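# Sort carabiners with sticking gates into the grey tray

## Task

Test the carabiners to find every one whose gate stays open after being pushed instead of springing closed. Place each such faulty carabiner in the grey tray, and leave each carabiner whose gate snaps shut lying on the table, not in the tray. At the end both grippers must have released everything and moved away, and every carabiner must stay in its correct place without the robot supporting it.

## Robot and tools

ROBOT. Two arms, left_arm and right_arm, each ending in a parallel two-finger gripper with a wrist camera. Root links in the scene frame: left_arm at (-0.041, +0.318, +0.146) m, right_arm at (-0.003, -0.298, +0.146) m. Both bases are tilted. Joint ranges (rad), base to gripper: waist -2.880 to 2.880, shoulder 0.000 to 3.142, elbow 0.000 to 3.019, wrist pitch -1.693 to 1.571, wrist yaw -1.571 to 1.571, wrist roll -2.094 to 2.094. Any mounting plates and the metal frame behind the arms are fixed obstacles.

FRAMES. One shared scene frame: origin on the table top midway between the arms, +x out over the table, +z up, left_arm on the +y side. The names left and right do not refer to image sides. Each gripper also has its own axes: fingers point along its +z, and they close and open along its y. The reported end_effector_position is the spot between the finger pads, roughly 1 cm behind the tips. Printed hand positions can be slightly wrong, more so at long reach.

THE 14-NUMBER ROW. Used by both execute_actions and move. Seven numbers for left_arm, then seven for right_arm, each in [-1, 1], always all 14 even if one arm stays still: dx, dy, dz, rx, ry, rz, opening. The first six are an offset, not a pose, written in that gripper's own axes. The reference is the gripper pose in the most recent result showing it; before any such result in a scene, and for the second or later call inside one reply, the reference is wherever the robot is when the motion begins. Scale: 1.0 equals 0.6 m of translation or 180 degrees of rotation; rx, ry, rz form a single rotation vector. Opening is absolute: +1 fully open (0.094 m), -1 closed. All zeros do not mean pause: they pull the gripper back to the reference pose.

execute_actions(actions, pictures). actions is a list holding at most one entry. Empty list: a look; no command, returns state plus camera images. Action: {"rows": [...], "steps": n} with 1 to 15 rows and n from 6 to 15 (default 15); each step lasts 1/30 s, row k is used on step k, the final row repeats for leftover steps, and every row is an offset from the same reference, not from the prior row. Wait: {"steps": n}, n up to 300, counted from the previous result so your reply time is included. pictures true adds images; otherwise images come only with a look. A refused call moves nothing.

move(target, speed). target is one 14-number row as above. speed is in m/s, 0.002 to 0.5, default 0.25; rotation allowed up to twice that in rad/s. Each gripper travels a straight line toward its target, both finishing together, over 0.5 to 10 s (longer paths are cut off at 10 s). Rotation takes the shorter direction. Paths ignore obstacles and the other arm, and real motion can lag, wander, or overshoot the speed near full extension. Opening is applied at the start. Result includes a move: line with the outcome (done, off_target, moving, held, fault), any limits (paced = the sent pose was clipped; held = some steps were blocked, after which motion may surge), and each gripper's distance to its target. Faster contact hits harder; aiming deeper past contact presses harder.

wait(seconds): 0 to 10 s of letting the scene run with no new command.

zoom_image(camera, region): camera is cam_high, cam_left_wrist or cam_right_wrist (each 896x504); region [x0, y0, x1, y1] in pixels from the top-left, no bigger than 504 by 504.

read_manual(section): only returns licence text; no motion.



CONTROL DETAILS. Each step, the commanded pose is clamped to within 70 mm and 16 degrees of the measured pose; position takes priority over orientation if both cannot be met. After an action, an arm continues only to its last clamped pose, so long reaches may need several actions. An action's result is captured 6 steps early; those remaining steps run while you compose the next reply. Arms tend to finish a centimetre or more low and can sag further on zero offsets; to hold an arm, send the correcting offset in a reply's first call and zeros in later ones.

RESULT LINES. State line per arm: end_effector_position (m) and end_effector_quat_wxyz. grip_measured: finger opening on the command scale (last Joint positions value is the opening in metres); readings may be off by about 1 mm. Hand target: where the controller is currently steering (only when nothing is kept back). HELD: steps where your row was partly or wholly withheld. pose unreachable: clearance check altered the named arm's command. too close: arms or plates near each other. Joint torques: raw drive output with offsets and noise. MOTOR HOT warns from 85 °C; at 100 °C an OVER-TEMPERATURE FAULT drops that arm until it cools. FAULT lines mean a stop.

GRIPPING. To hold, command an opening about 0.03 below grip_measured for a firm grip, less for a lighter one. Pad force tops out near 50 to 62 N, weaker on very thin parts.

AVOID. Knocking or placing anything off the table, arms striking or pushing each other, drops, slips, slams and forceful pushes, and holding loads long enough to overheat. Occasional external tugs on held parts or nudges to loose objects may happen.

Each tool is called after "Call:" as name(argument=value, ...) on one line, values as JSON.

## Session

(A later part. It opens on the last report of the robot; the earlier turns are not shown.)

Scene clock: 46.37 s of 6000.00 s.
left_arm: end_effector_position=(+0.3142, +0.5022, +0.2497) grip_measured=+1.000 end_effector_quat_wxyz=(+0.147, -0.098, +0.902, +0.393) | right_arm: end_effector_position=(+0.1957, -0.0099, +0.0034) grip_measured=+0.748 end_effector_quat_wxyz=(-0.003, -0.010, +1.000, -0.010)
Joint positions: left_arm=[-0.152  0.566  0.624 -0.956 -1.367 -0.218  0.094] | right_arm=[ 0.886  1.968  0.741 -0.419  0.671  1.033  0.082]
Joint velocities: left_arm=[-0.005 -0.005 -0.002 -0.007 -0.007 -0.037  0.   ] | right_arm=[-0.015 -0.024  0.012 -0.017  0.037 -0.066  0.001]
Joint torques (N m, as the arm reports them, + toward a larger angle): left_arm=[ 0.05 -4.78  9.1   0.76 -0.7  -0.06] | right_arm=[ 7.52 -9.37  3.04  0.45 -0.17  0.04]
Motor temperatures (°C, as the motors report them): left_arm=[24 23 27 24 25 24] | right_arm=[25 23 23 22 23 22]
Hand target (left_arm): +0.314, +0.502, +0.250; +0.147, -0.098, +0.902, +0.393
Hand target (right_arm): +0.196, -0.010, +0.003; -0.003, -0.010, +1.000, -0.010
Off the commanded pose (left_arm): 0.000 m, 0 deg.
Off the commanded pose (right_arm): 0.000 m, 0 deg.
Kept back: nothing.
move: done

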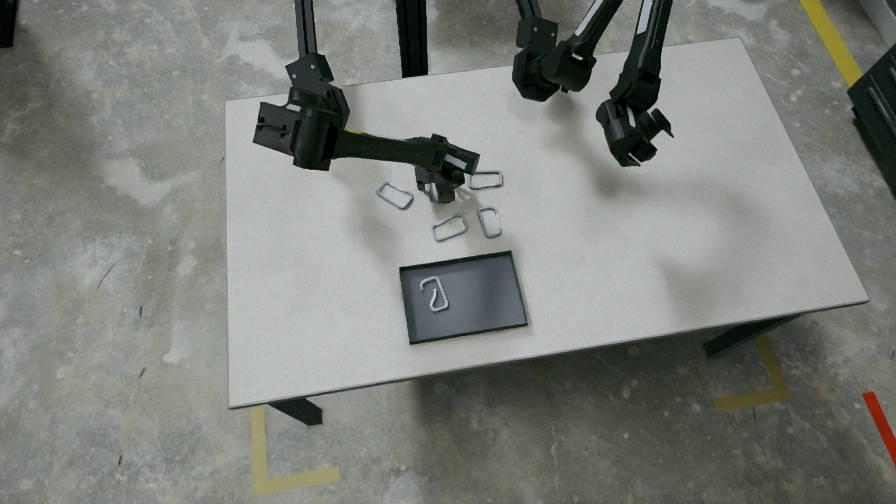

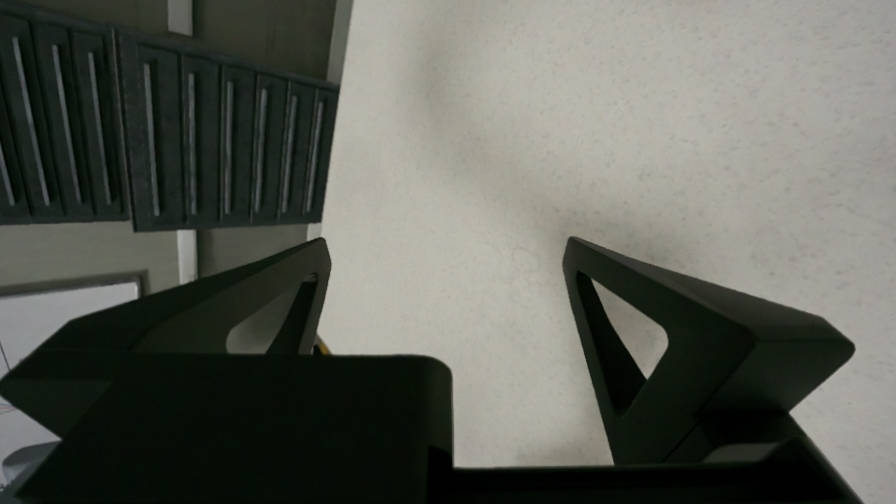

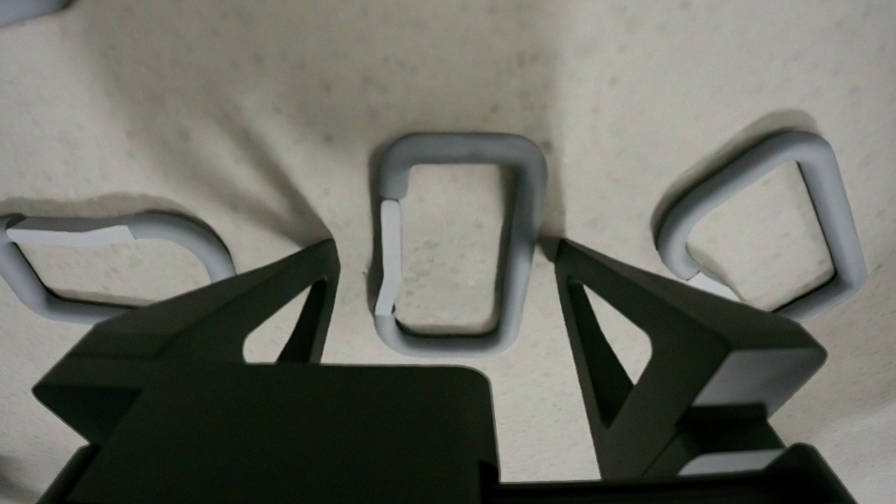

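Call:
move(target=[0,0,0,0,0,0,1, 0,0,-0.08,0,0,0,0.75], speed=0.2)

Call:
move(target=[0,0,0,0,0,0,1, -0.008,-0.21,-0.01,0,0,-0.24,0.75], speed=0.2)

Scene clock: 47.50 s of 6000.00 s.
left_arm: end_effector_position=(+0.3142, +0.5022, +0.2497) grip_measured=+1.000 end_effector_quat_wxyz=(+0.147, -0.098, +0.902, +0.393) | right_arm: end_effector_position=(+0.1915, -0.0175, +0.0420) grip_measured=+0.748 end_effector_quat_wxyz=(-0.005, -0.017, +1.000, -0.018)
Joint positions: left_arm=[-0.152  0.566  0.624 -0.956 -1.367 -0.218  0.094] | right_arm=[ 0.955  1.881  0.741 -0.581  0.668  1.118  0.082]
Joint velocities: left_arm=[ 0.005 -0.015 -0.007  0.002  0.007  0.007  0.   ] | right_arm=[-0.015 -0.015 -0.027 -0.002  0.007  0.066 -0.   ]
Joint torques (N m, as the arm reports them, + toward a larger angle): left_arm=[ 0.   -4.78  9.1   0.76 -0.71 -0.06] | right_arm=[  8.21 -10.05   4.98  -0.41  -0.3    0.16]
Motor temperatures (°C, as the motors report them): left_arm=[24 23 27 24 25 24] | right_arm=[25 23 23 22 23 22]
Hand target (left_arm): +0.314, +0.502, +0.250; +0.147, -0.098, +0.902, +0.393
Hand target (right_arm): +0.196, -0.009, +0.051; -0.003, -0.010, +1.000, -0.010
Off the commanded pose (left_arm): 0.000 m, 0 deg.
Off the commanded pose (right_arm): 0.013 m, 1 deg.
Kept back: nothing.
move: off_target (right_arm)

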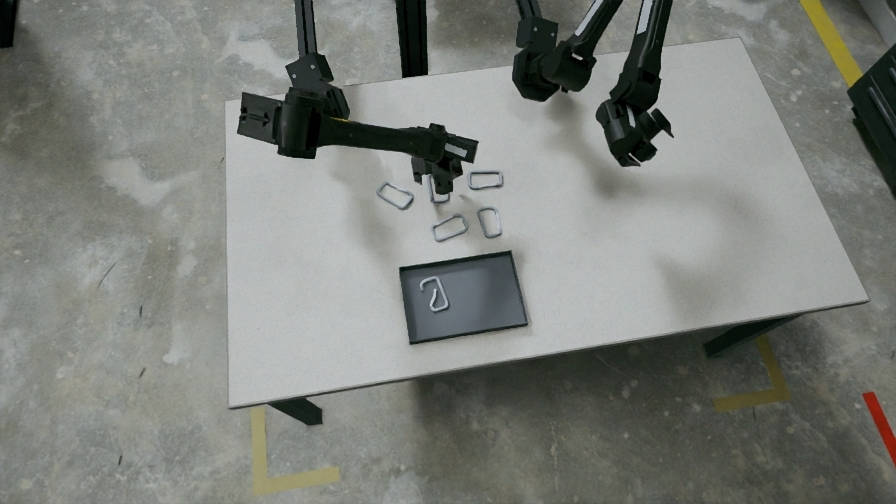

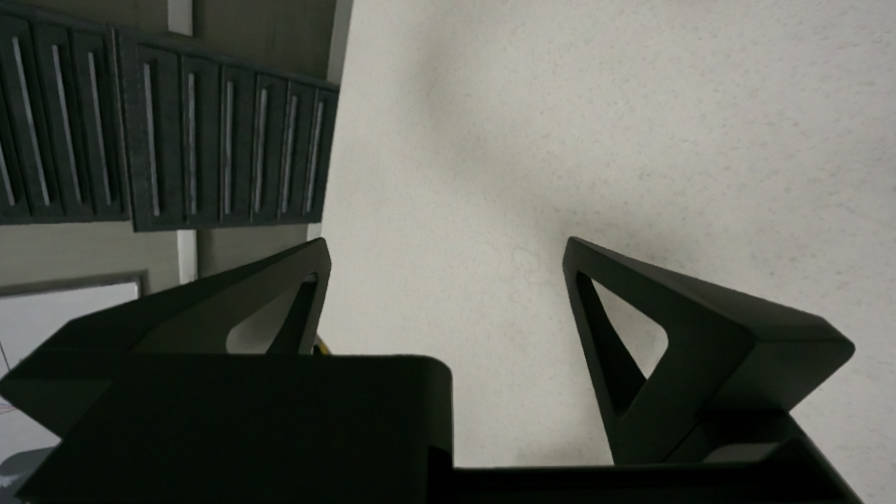

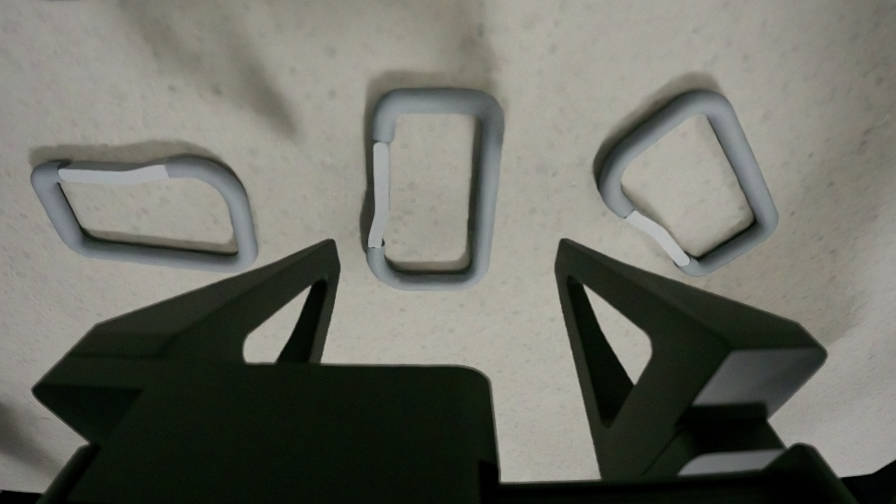

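Scene clock: 49.97 s of 6000.00 s.
left_arm: end_effector_position=(+0.3142, +0.5022, +0.2497) grip_measured=+1.000 end_effector_quat_wxyz=(+0.147, -0.098, +0.902, +0.393) | right_arm: end_effector_position=(+0.1941, -0.1413, +0.0523) grip_measured=+0.748 end_effector_quat_wxyz=(-0.019, -0.388, +0.921, -0.018)
Joint positions: left_arm=[-0.152  0.566  0.624 -0.956 -1.367 -0.218  0.094] | right_arm=[ 0.801  1.517  0.451 -0.552  0.679  0.17   0.082]
Joint velocities: left_arm=[ 0.005 -0.005 -0.007 -0.002  0.007  0.007  0.   ] | right_arm=[-0.005  0.005  0.012  0.012  0.007  0.007 -0.002]
Joint torques (N m, as the arm reports them, + toward a larger angle): left_arm=[-0.01 -4.74  9.1   0.77 -0.7  -0.06] | right_arm=[ 3.62 -6.83  3.1   1.31 -0.23 -0.07]
Motor temperatures (°C, as the motors report them): left_arm=[24 23 28 24 25 24] | right_arm=[25 23 23 22 23 22]
Hand target (left_arm): +0.314, +0.502, +0.250; +0.147, -0.098, +0.902, +0.393
Hand target (right_arm): +0.198, -0.142, +0.052; -0.013, -0.384, +0.923, -0.014
Off the commanded pose (left_arm): 0.000 m, 0 deg.
Off the commanded pose (right_arm): 0.007 m, 1 deg.
Kept back: nothing.
move: done

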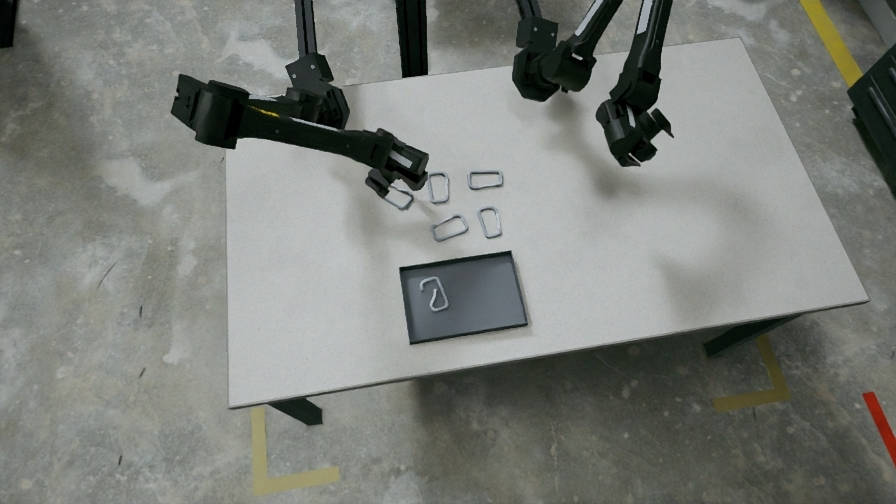

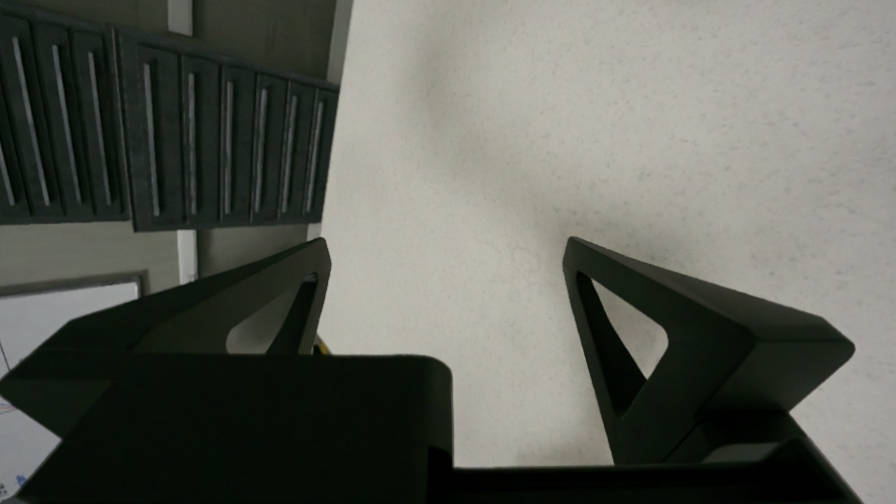

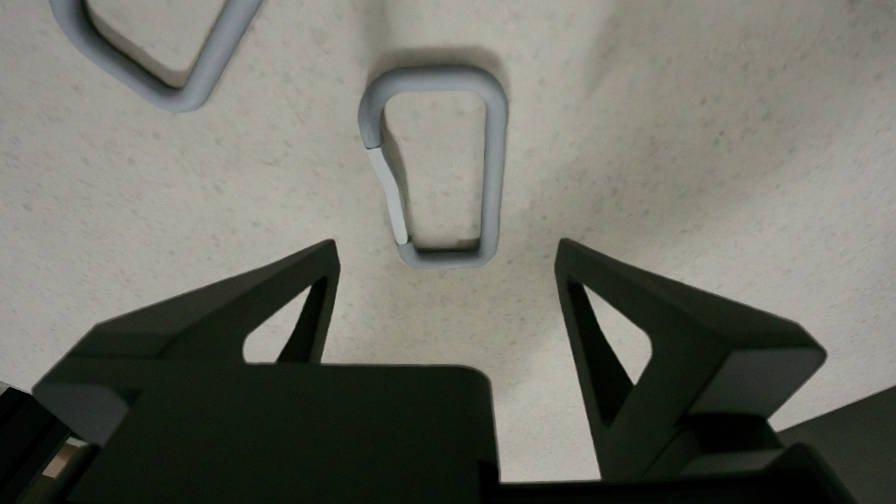

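Call:
move(target=[0,0,0,0,0,0,1, -0.004,0.006,0.089,0,0,-0.01,0.75], speed=0.1)

Call:
move(target=[0,0,0,0,0,0,1, 0,0,0,0,0,0,-0.2], speed=0.05)

Call:
move(target=[0,0,0,0,0,0,1, 0,0,0,0,0,0,0.75], speed=0.05)

Scene clock: 51.23 s of 6000.00 s.
left_arm: end_effector_position=(+0.3142, +0.5022, +0.2497) grip_measured=+1.000 end_effector_quat_wxyz=(+0.147, -0.098, +0.902, +0.393) | right_arm: end_effector_position=(+0.1936, -0.1374, +0.0049) grip_measured=+0.748 end_effector_quat_wxyz=(-0.020, -0.405, +0.914, -0.017)
Joint positions: left_arm=[-0.152  0.566  0.624 -0.956 -1.367 -0.218  0.094] | right_arm=[ 0.694  1.674  0.435 -0.295  0.678 -0.003  0.082]
Joint velocities: left_arm=[ 0.005 -0.005 -0.002  0.012  0.051  0.007  0.   ] | right_arm=[-0.005 -0.005 -0.002 -0.002 -0.022 -0.066 -0.   ]
Joint torques (N m, as the arm reports them, + toward a larger angle): left_arm=[-0.01 -4.73  9.1   0.76 -0.7  -0.06] | right_arm=[ 4.09 -5.63  1.65  1.63 -0.31 -0.07]
Motor temperatures (°C, as the motors report them): left_arm=[24 23 28 24 25 24] | right_arm=[25 23 23 22 23 22]
Hand target (left_arm): +0.314, +0.502, +0.250; +0.147, -0.098, +0.902, +0.393
Hand target (right_arm): +0.192, -0.139, +0.000; -0.020, -0.403, +0.915, -0.017
Off the commanded pose (left_arm): 0.000 m, 0 deg.
Off the commanded pose (right_arm): 0.007 m, 0 deg.
Kept back: nothing.
move: done

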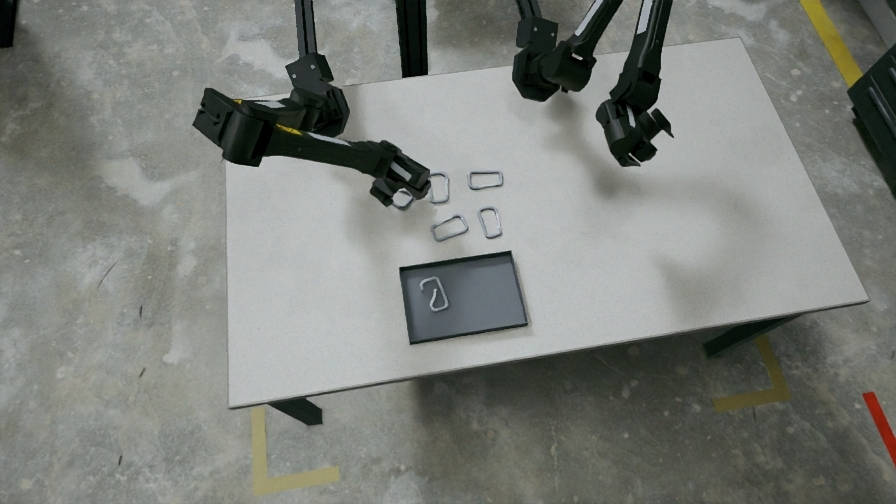

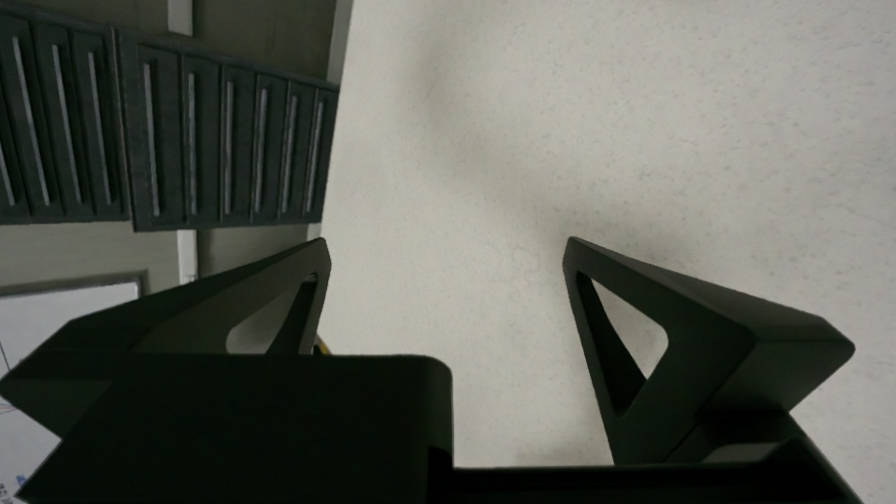

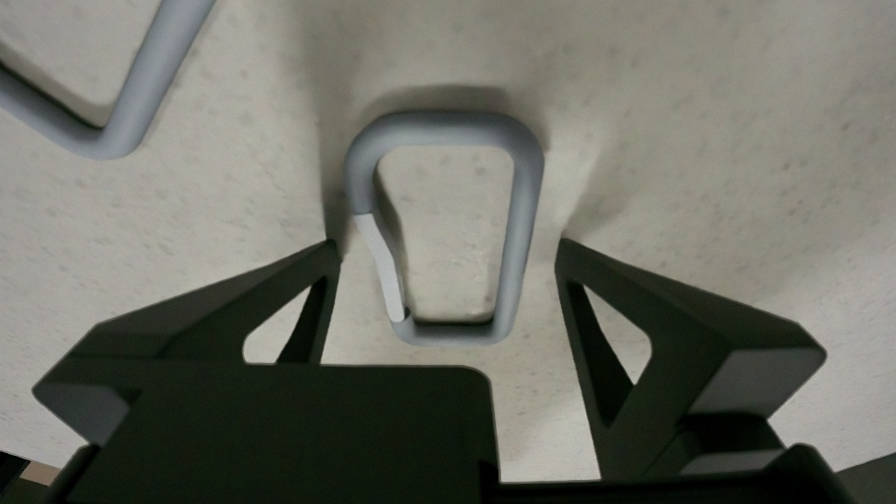

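Scene clock: 51.73 s of 6000.00 s.
left_arm: end_effector_position=(+0.3142, +0.5022, +0.2497) grip_measured=+1.000 end_effector_quat_wxyz=(+0.147, -0.098, +0.902, +0.393) | right_arm: end_effector_position=(+0.1935, -0.1371, +0.0049) grip_measured=-0.190 end_effector_quat_wxyz=(-0.020, -0.405, +0.914, -0.016)
Joint positions: left_arm=[-0.152  0.566  0.624 -0.956 -1.367 -0.218  0.094] | right_arm=[ 0.694  1.673  0.435 -0.295  0.676 -0.004  0.038]
Joint velocities: left_arm=[-0.005 -0.005  0.002  0.002  0.066 -0.022  0.   ] | right_arm=[-0.015  0.005  0.002  0.002 -0.007 -0.037 -0.001]
Joint torques (N m, as the arm reports them, + toward a larger angle): left_arm=[ 0.01 -4.73  9.11  0.76 -0.7  -0.06] | right_arm=[ 4.93 -6.67  2.21  0.49 -0.16  0.03]
Motor temperatures (°C, as the motors report them): left_arm=[24 23 28 24 25 24] | right_arm=[25 23 23 22 23 22]
Hand target (left_arm): +0.314, +0.502, +0.250; +0.147, -0.098, +0.902, +0.393
Hand target (right_arm): +0.194, -0.137, +0.005; -0.020, -0.405, +0.914, -0.017
Off the commanded pose (left_arm): 0.000 m, 0 deg.
Off the commanded pose (right_arm): 0.000 m, 0 deg.
Kept back: nothing.
move: done

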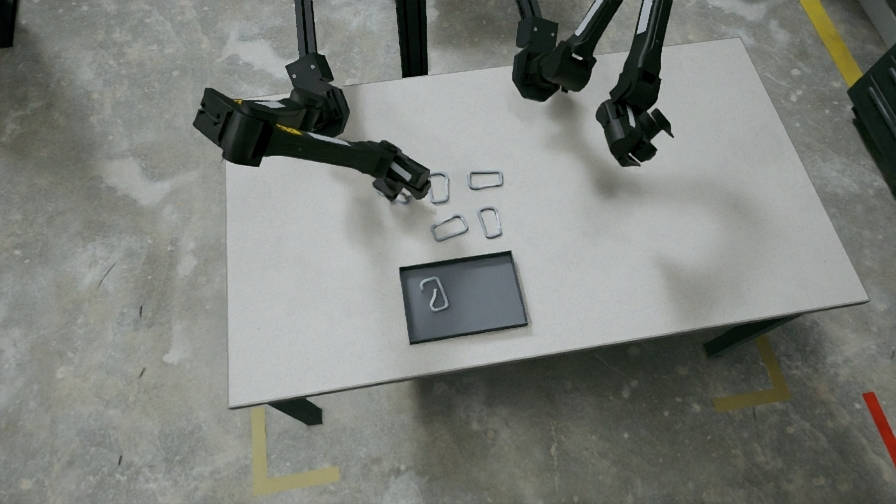

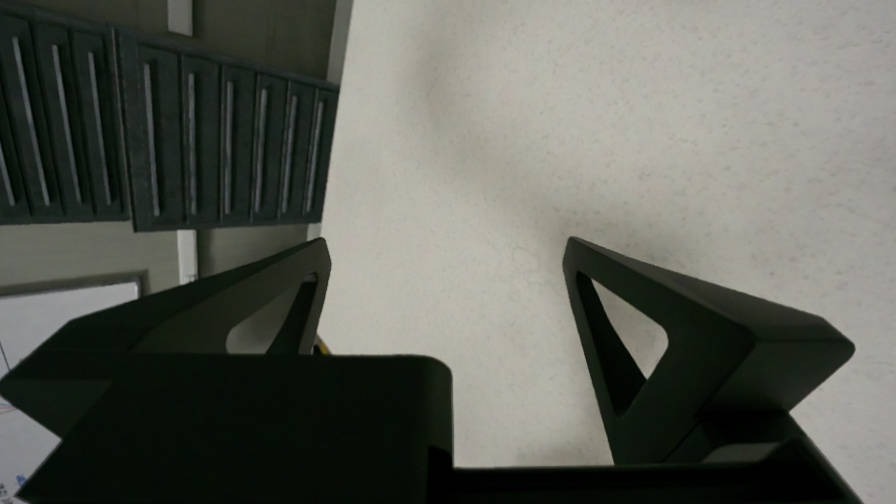

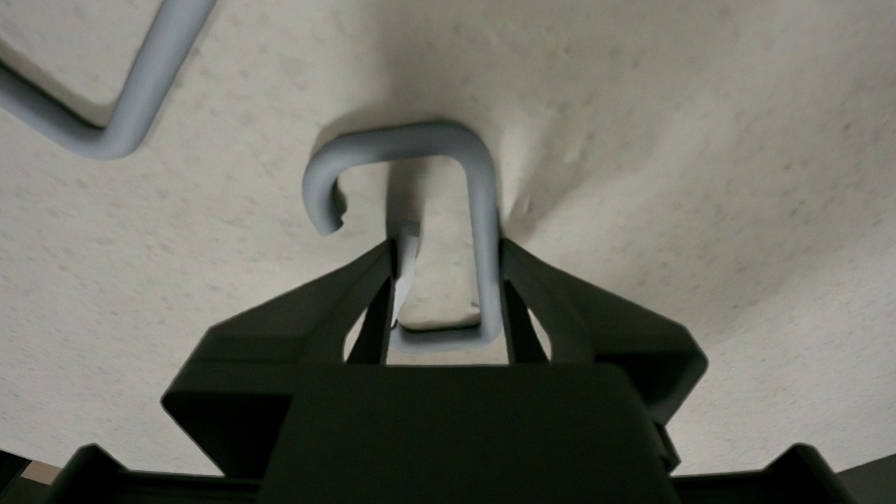

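Scene clock: 52.23 s of 6000.00 s.
left_arm: end_effector_position=(+0.3142, +0.5022, +0.2497) grip_measured=+1.000 end_effector_quat_wxyz=(+0.147, -0.098, +0.902, +0.393) | right_arm: end_effector_position=(+0.1936, -0.1371, +0.0050) grip_measured=+0.747 end_effector_quat_wxyz=(-0.020, -0.405, +0.914, -0.016)
Joint positions: left_arm=[-0.152  0.566  0.624 -0.956 -1.367 -0.218  0.094] | right_arm=[ 0.694  1.673  0.435 -0.295  0.677 -0.004  0.082]
Joint velocities: left_arm=[ 0.015 -0.005 -0.012 -0.002 -0.007  0.007  0.   ] | right_arm=[-0.015 -0.005 -0.002 -0.017 -0.022 -0.11   0.   ]
Joint torques (N m, as the arm reports them, + toward a larger angle): left_arm=[ 0.02 -4.78  9.11  0.76 -0.7  -0.06] | right_arm=[ 5.02 -6.73  2.28  0.4  -0.25  0.03]
Motor temperatures (°C, as the motors report them): left_arm=[24 23 28 24 25 24] | right_arm=[25 23 23 22 23 22]
Hand target (left_arm): +0.314, +0.502, +0.250; +0.147, -0.098, +0.902, +0.393
Hand target (right_arm): +0.194, -0.137, +0.005; -0.020, -0.405, +0.914, -0.016
Off the commanded pose (left_arm): 0.000 m, 0 deg.
Off the commanded pose (right_arm): 0.000 m, 0 deg.
Kept back: nothing.
move: done

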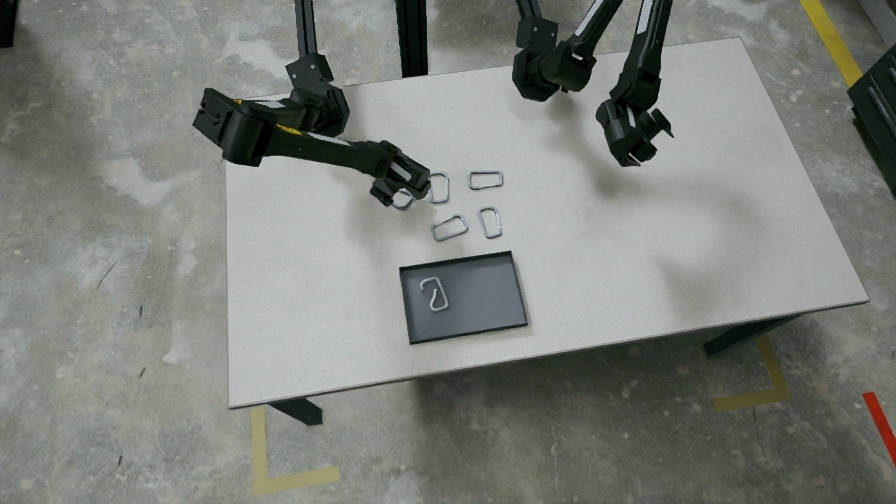

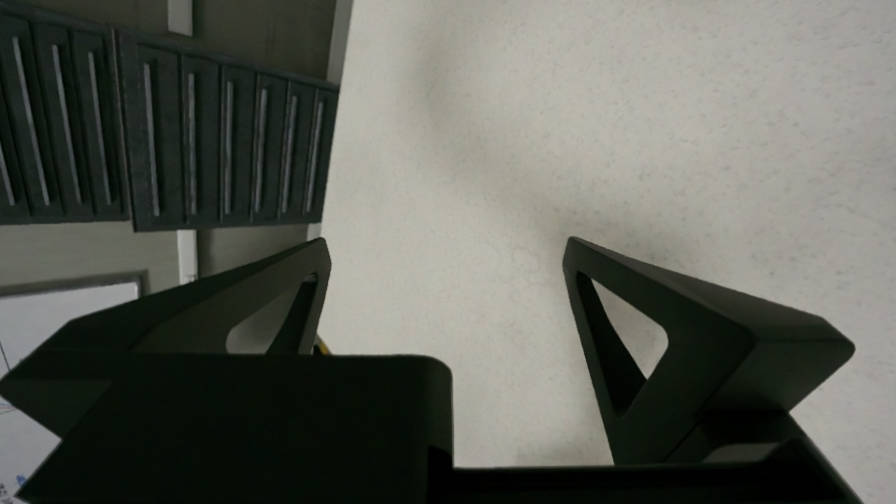

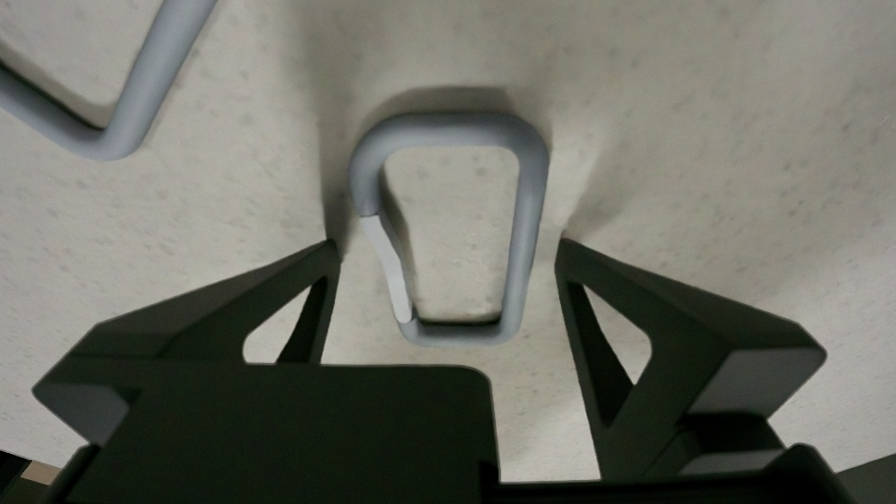

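Call:
move(target=[0,0,0,0,0,0,1, 0,0,-0.1,0,0,0,0.75], speed=0.2)

Call:
move(target=[0,0,0,0,0,0,1, 0.1,-0.22,-0.17,0,0,0,1], speed=0.25)

Scene clock: 53.40 s of 6000.00 s.
left_arm: end_effector_position=(+0.3142, +0.5022, +0.2497) grip_measured=+1.000 end_effector_quat_wxyz=(+0.147, -0.098, +0.902, +0.393) | right_arm: end_effector_position=(+0.1840, -0.1470, +0.0560) grip_measured=+0.748 end_effector_quat_wxyz=(-0.030, -0.414, +0.909, -0.024)
Joint positions: left_arm=[-0.152  0.566  0.624 -0.956 -1.367 -0.218  0.094] | right_arm=[ 0.825  1.515  0.443 -0.598  0.677  0.164  0.082]
Joint velocities: left_arm=[-0.005  0.005 -0.002  0.007 -0.037 -0.037  0.   ] | right_arm=[-0.005  0.005 -0.002  0.012 -0.081  0.081  0.001]
Joint torques (N m, as the arm reports them, + toward a larger angle): left_arm=[ 0.01 -4.75  9.11  0.76 -0.7  -0.06] | right_arm=[ 5.22 -5.85  5.58 -0.29 -0.23  0.13]
Motor temperatures (°C, as the motors report them): left_arm=[24 23 28 24 25 24] | right_arm=[25 23 23 22 23 22]
Hand target (left_arm): +0.314, +0.502, +0.250; +0.147, -0.098, +0.902, +0.393
Hand target (right_arm): +0.195, -0.135, +0.064; -0.019, -0.405, +0.914, -0.018
Off the commanded pose (left_arm): 0.000 m, 0 deg.
Off the commanded pose (right_arm): 0.019 m, 2 deg.
Kept back: nothing.
move: off_target (right_arm)

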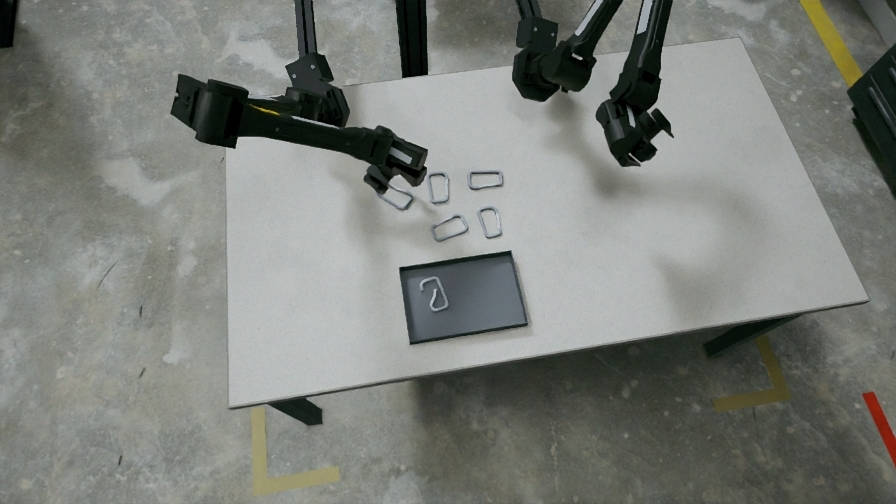

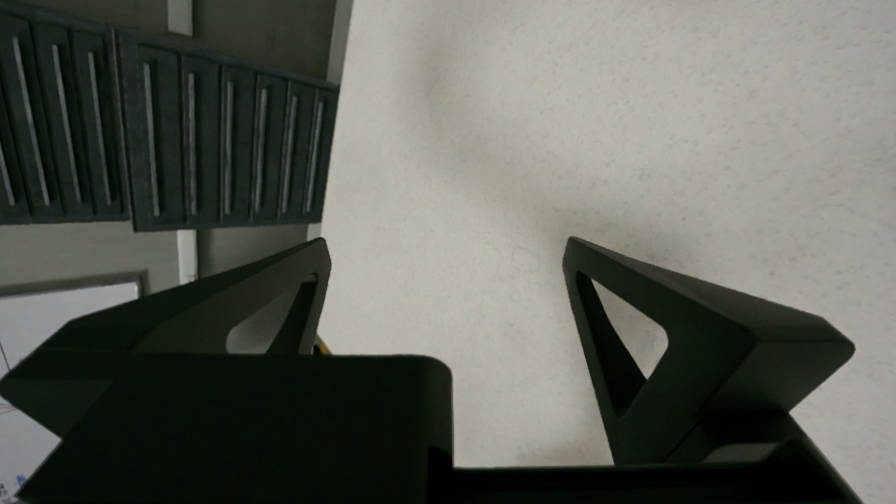

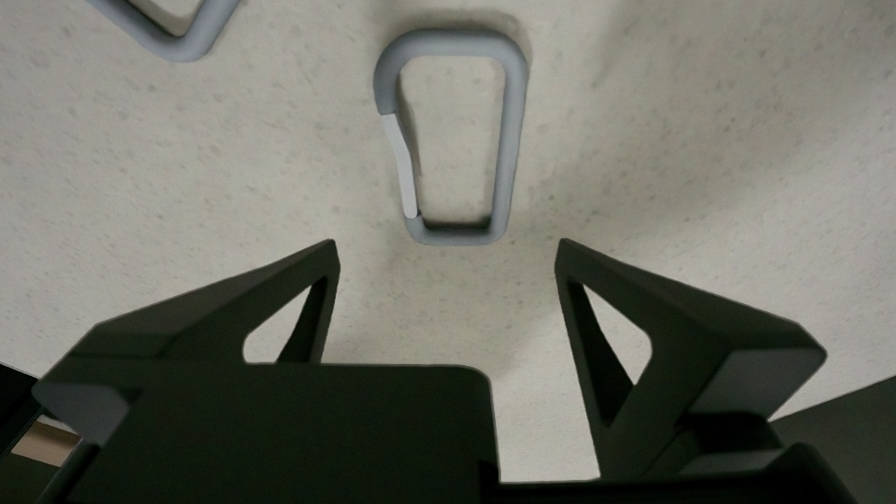

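Scene clock: 54.67 s of 6000.00 s.
left_arm: end_effector_position=(+0.3142, +0.5022, +0.2497) grip_measured=+1.000 end_effector_quat_wxyz=(+0.147, -0.098, +0.902, +0.393) | right_arm: end_effector_position=(+0.2291, -0.2724, +0.1504) grip_measured=+1.000 end_effector_quat_wxyz=(-0.039, -0.416, +0.908, -0.026)
Joint positions: left_arm=[-0.152  0.566  0.624 -0.956 -1.367 -0.218  0.094] | right_arm=[ 0.664  0.828  0.464 -1.2    0.68  -0.032  0.094]
Joint velocities: left_arm=[-0.005 -0.024 -0.022 -0.022  0.081 -0.022  0.   ] | right_arm=[-0.015 -0.005 -0.012  0.002 -0.022 -0.11   0.   ]
Joint torques (N m, as the arm reports them, + toward a larger angle): left_arm=[ 0.01 -4.76  9.1   0.76 -0.7  -0.06] | right_arm=[ 0.86 -1.06  8.84 -0.47 -0.27 -0.09]
Motor temperatures (°C, as the motors report them): left_arm=[24 23 28 24 25 24] | right_arm=[25 23 23 22 23 22]
Hand target (left_arm): +0.314, +0.502, +0.250; +0.147, -0.098, +0.902, +0.393
Hand target (right_arm): +0.245, -0.270, +0.162; -0.030, -0.414, +0.909, -0.022
Off the commanded pose (left_arm): 0.000 m, 0 deg.
Off the commanded pose (right_arm): 0.024 m, 1 deg.
Kept back: nothing.
move: off_target (right_arm)

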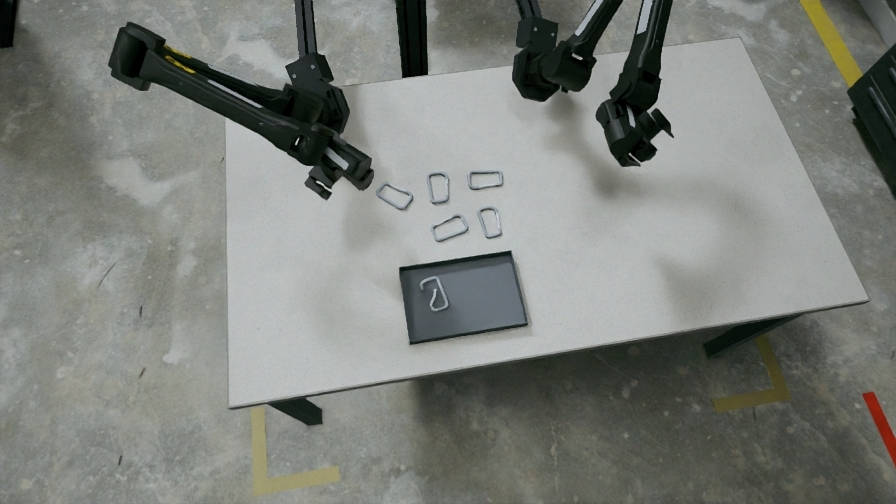

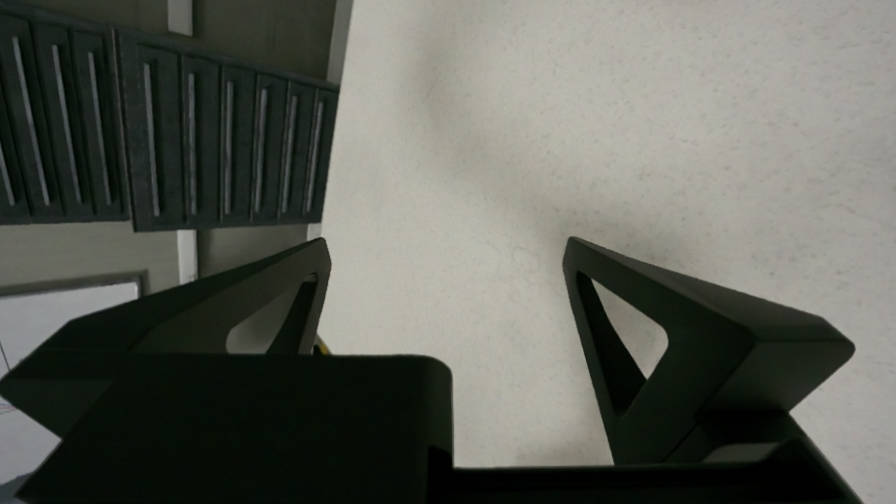

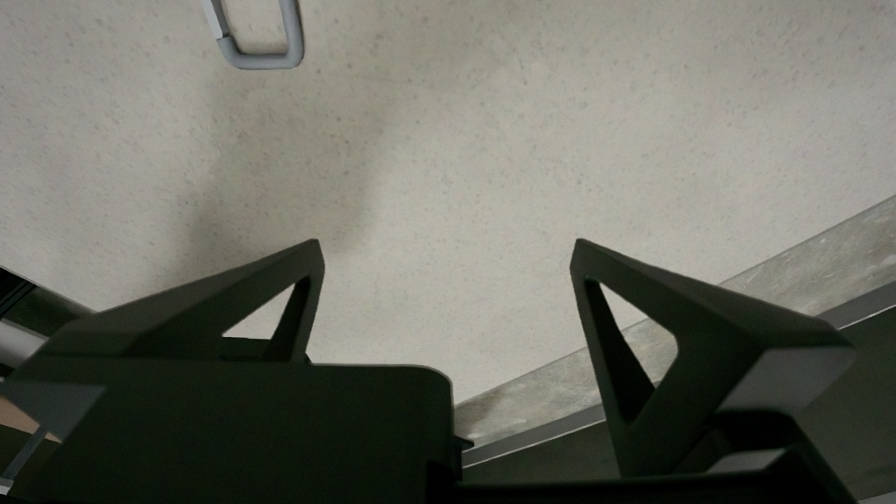

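Call:
finished_scene(scene=2)

The scene is finished: the task was done.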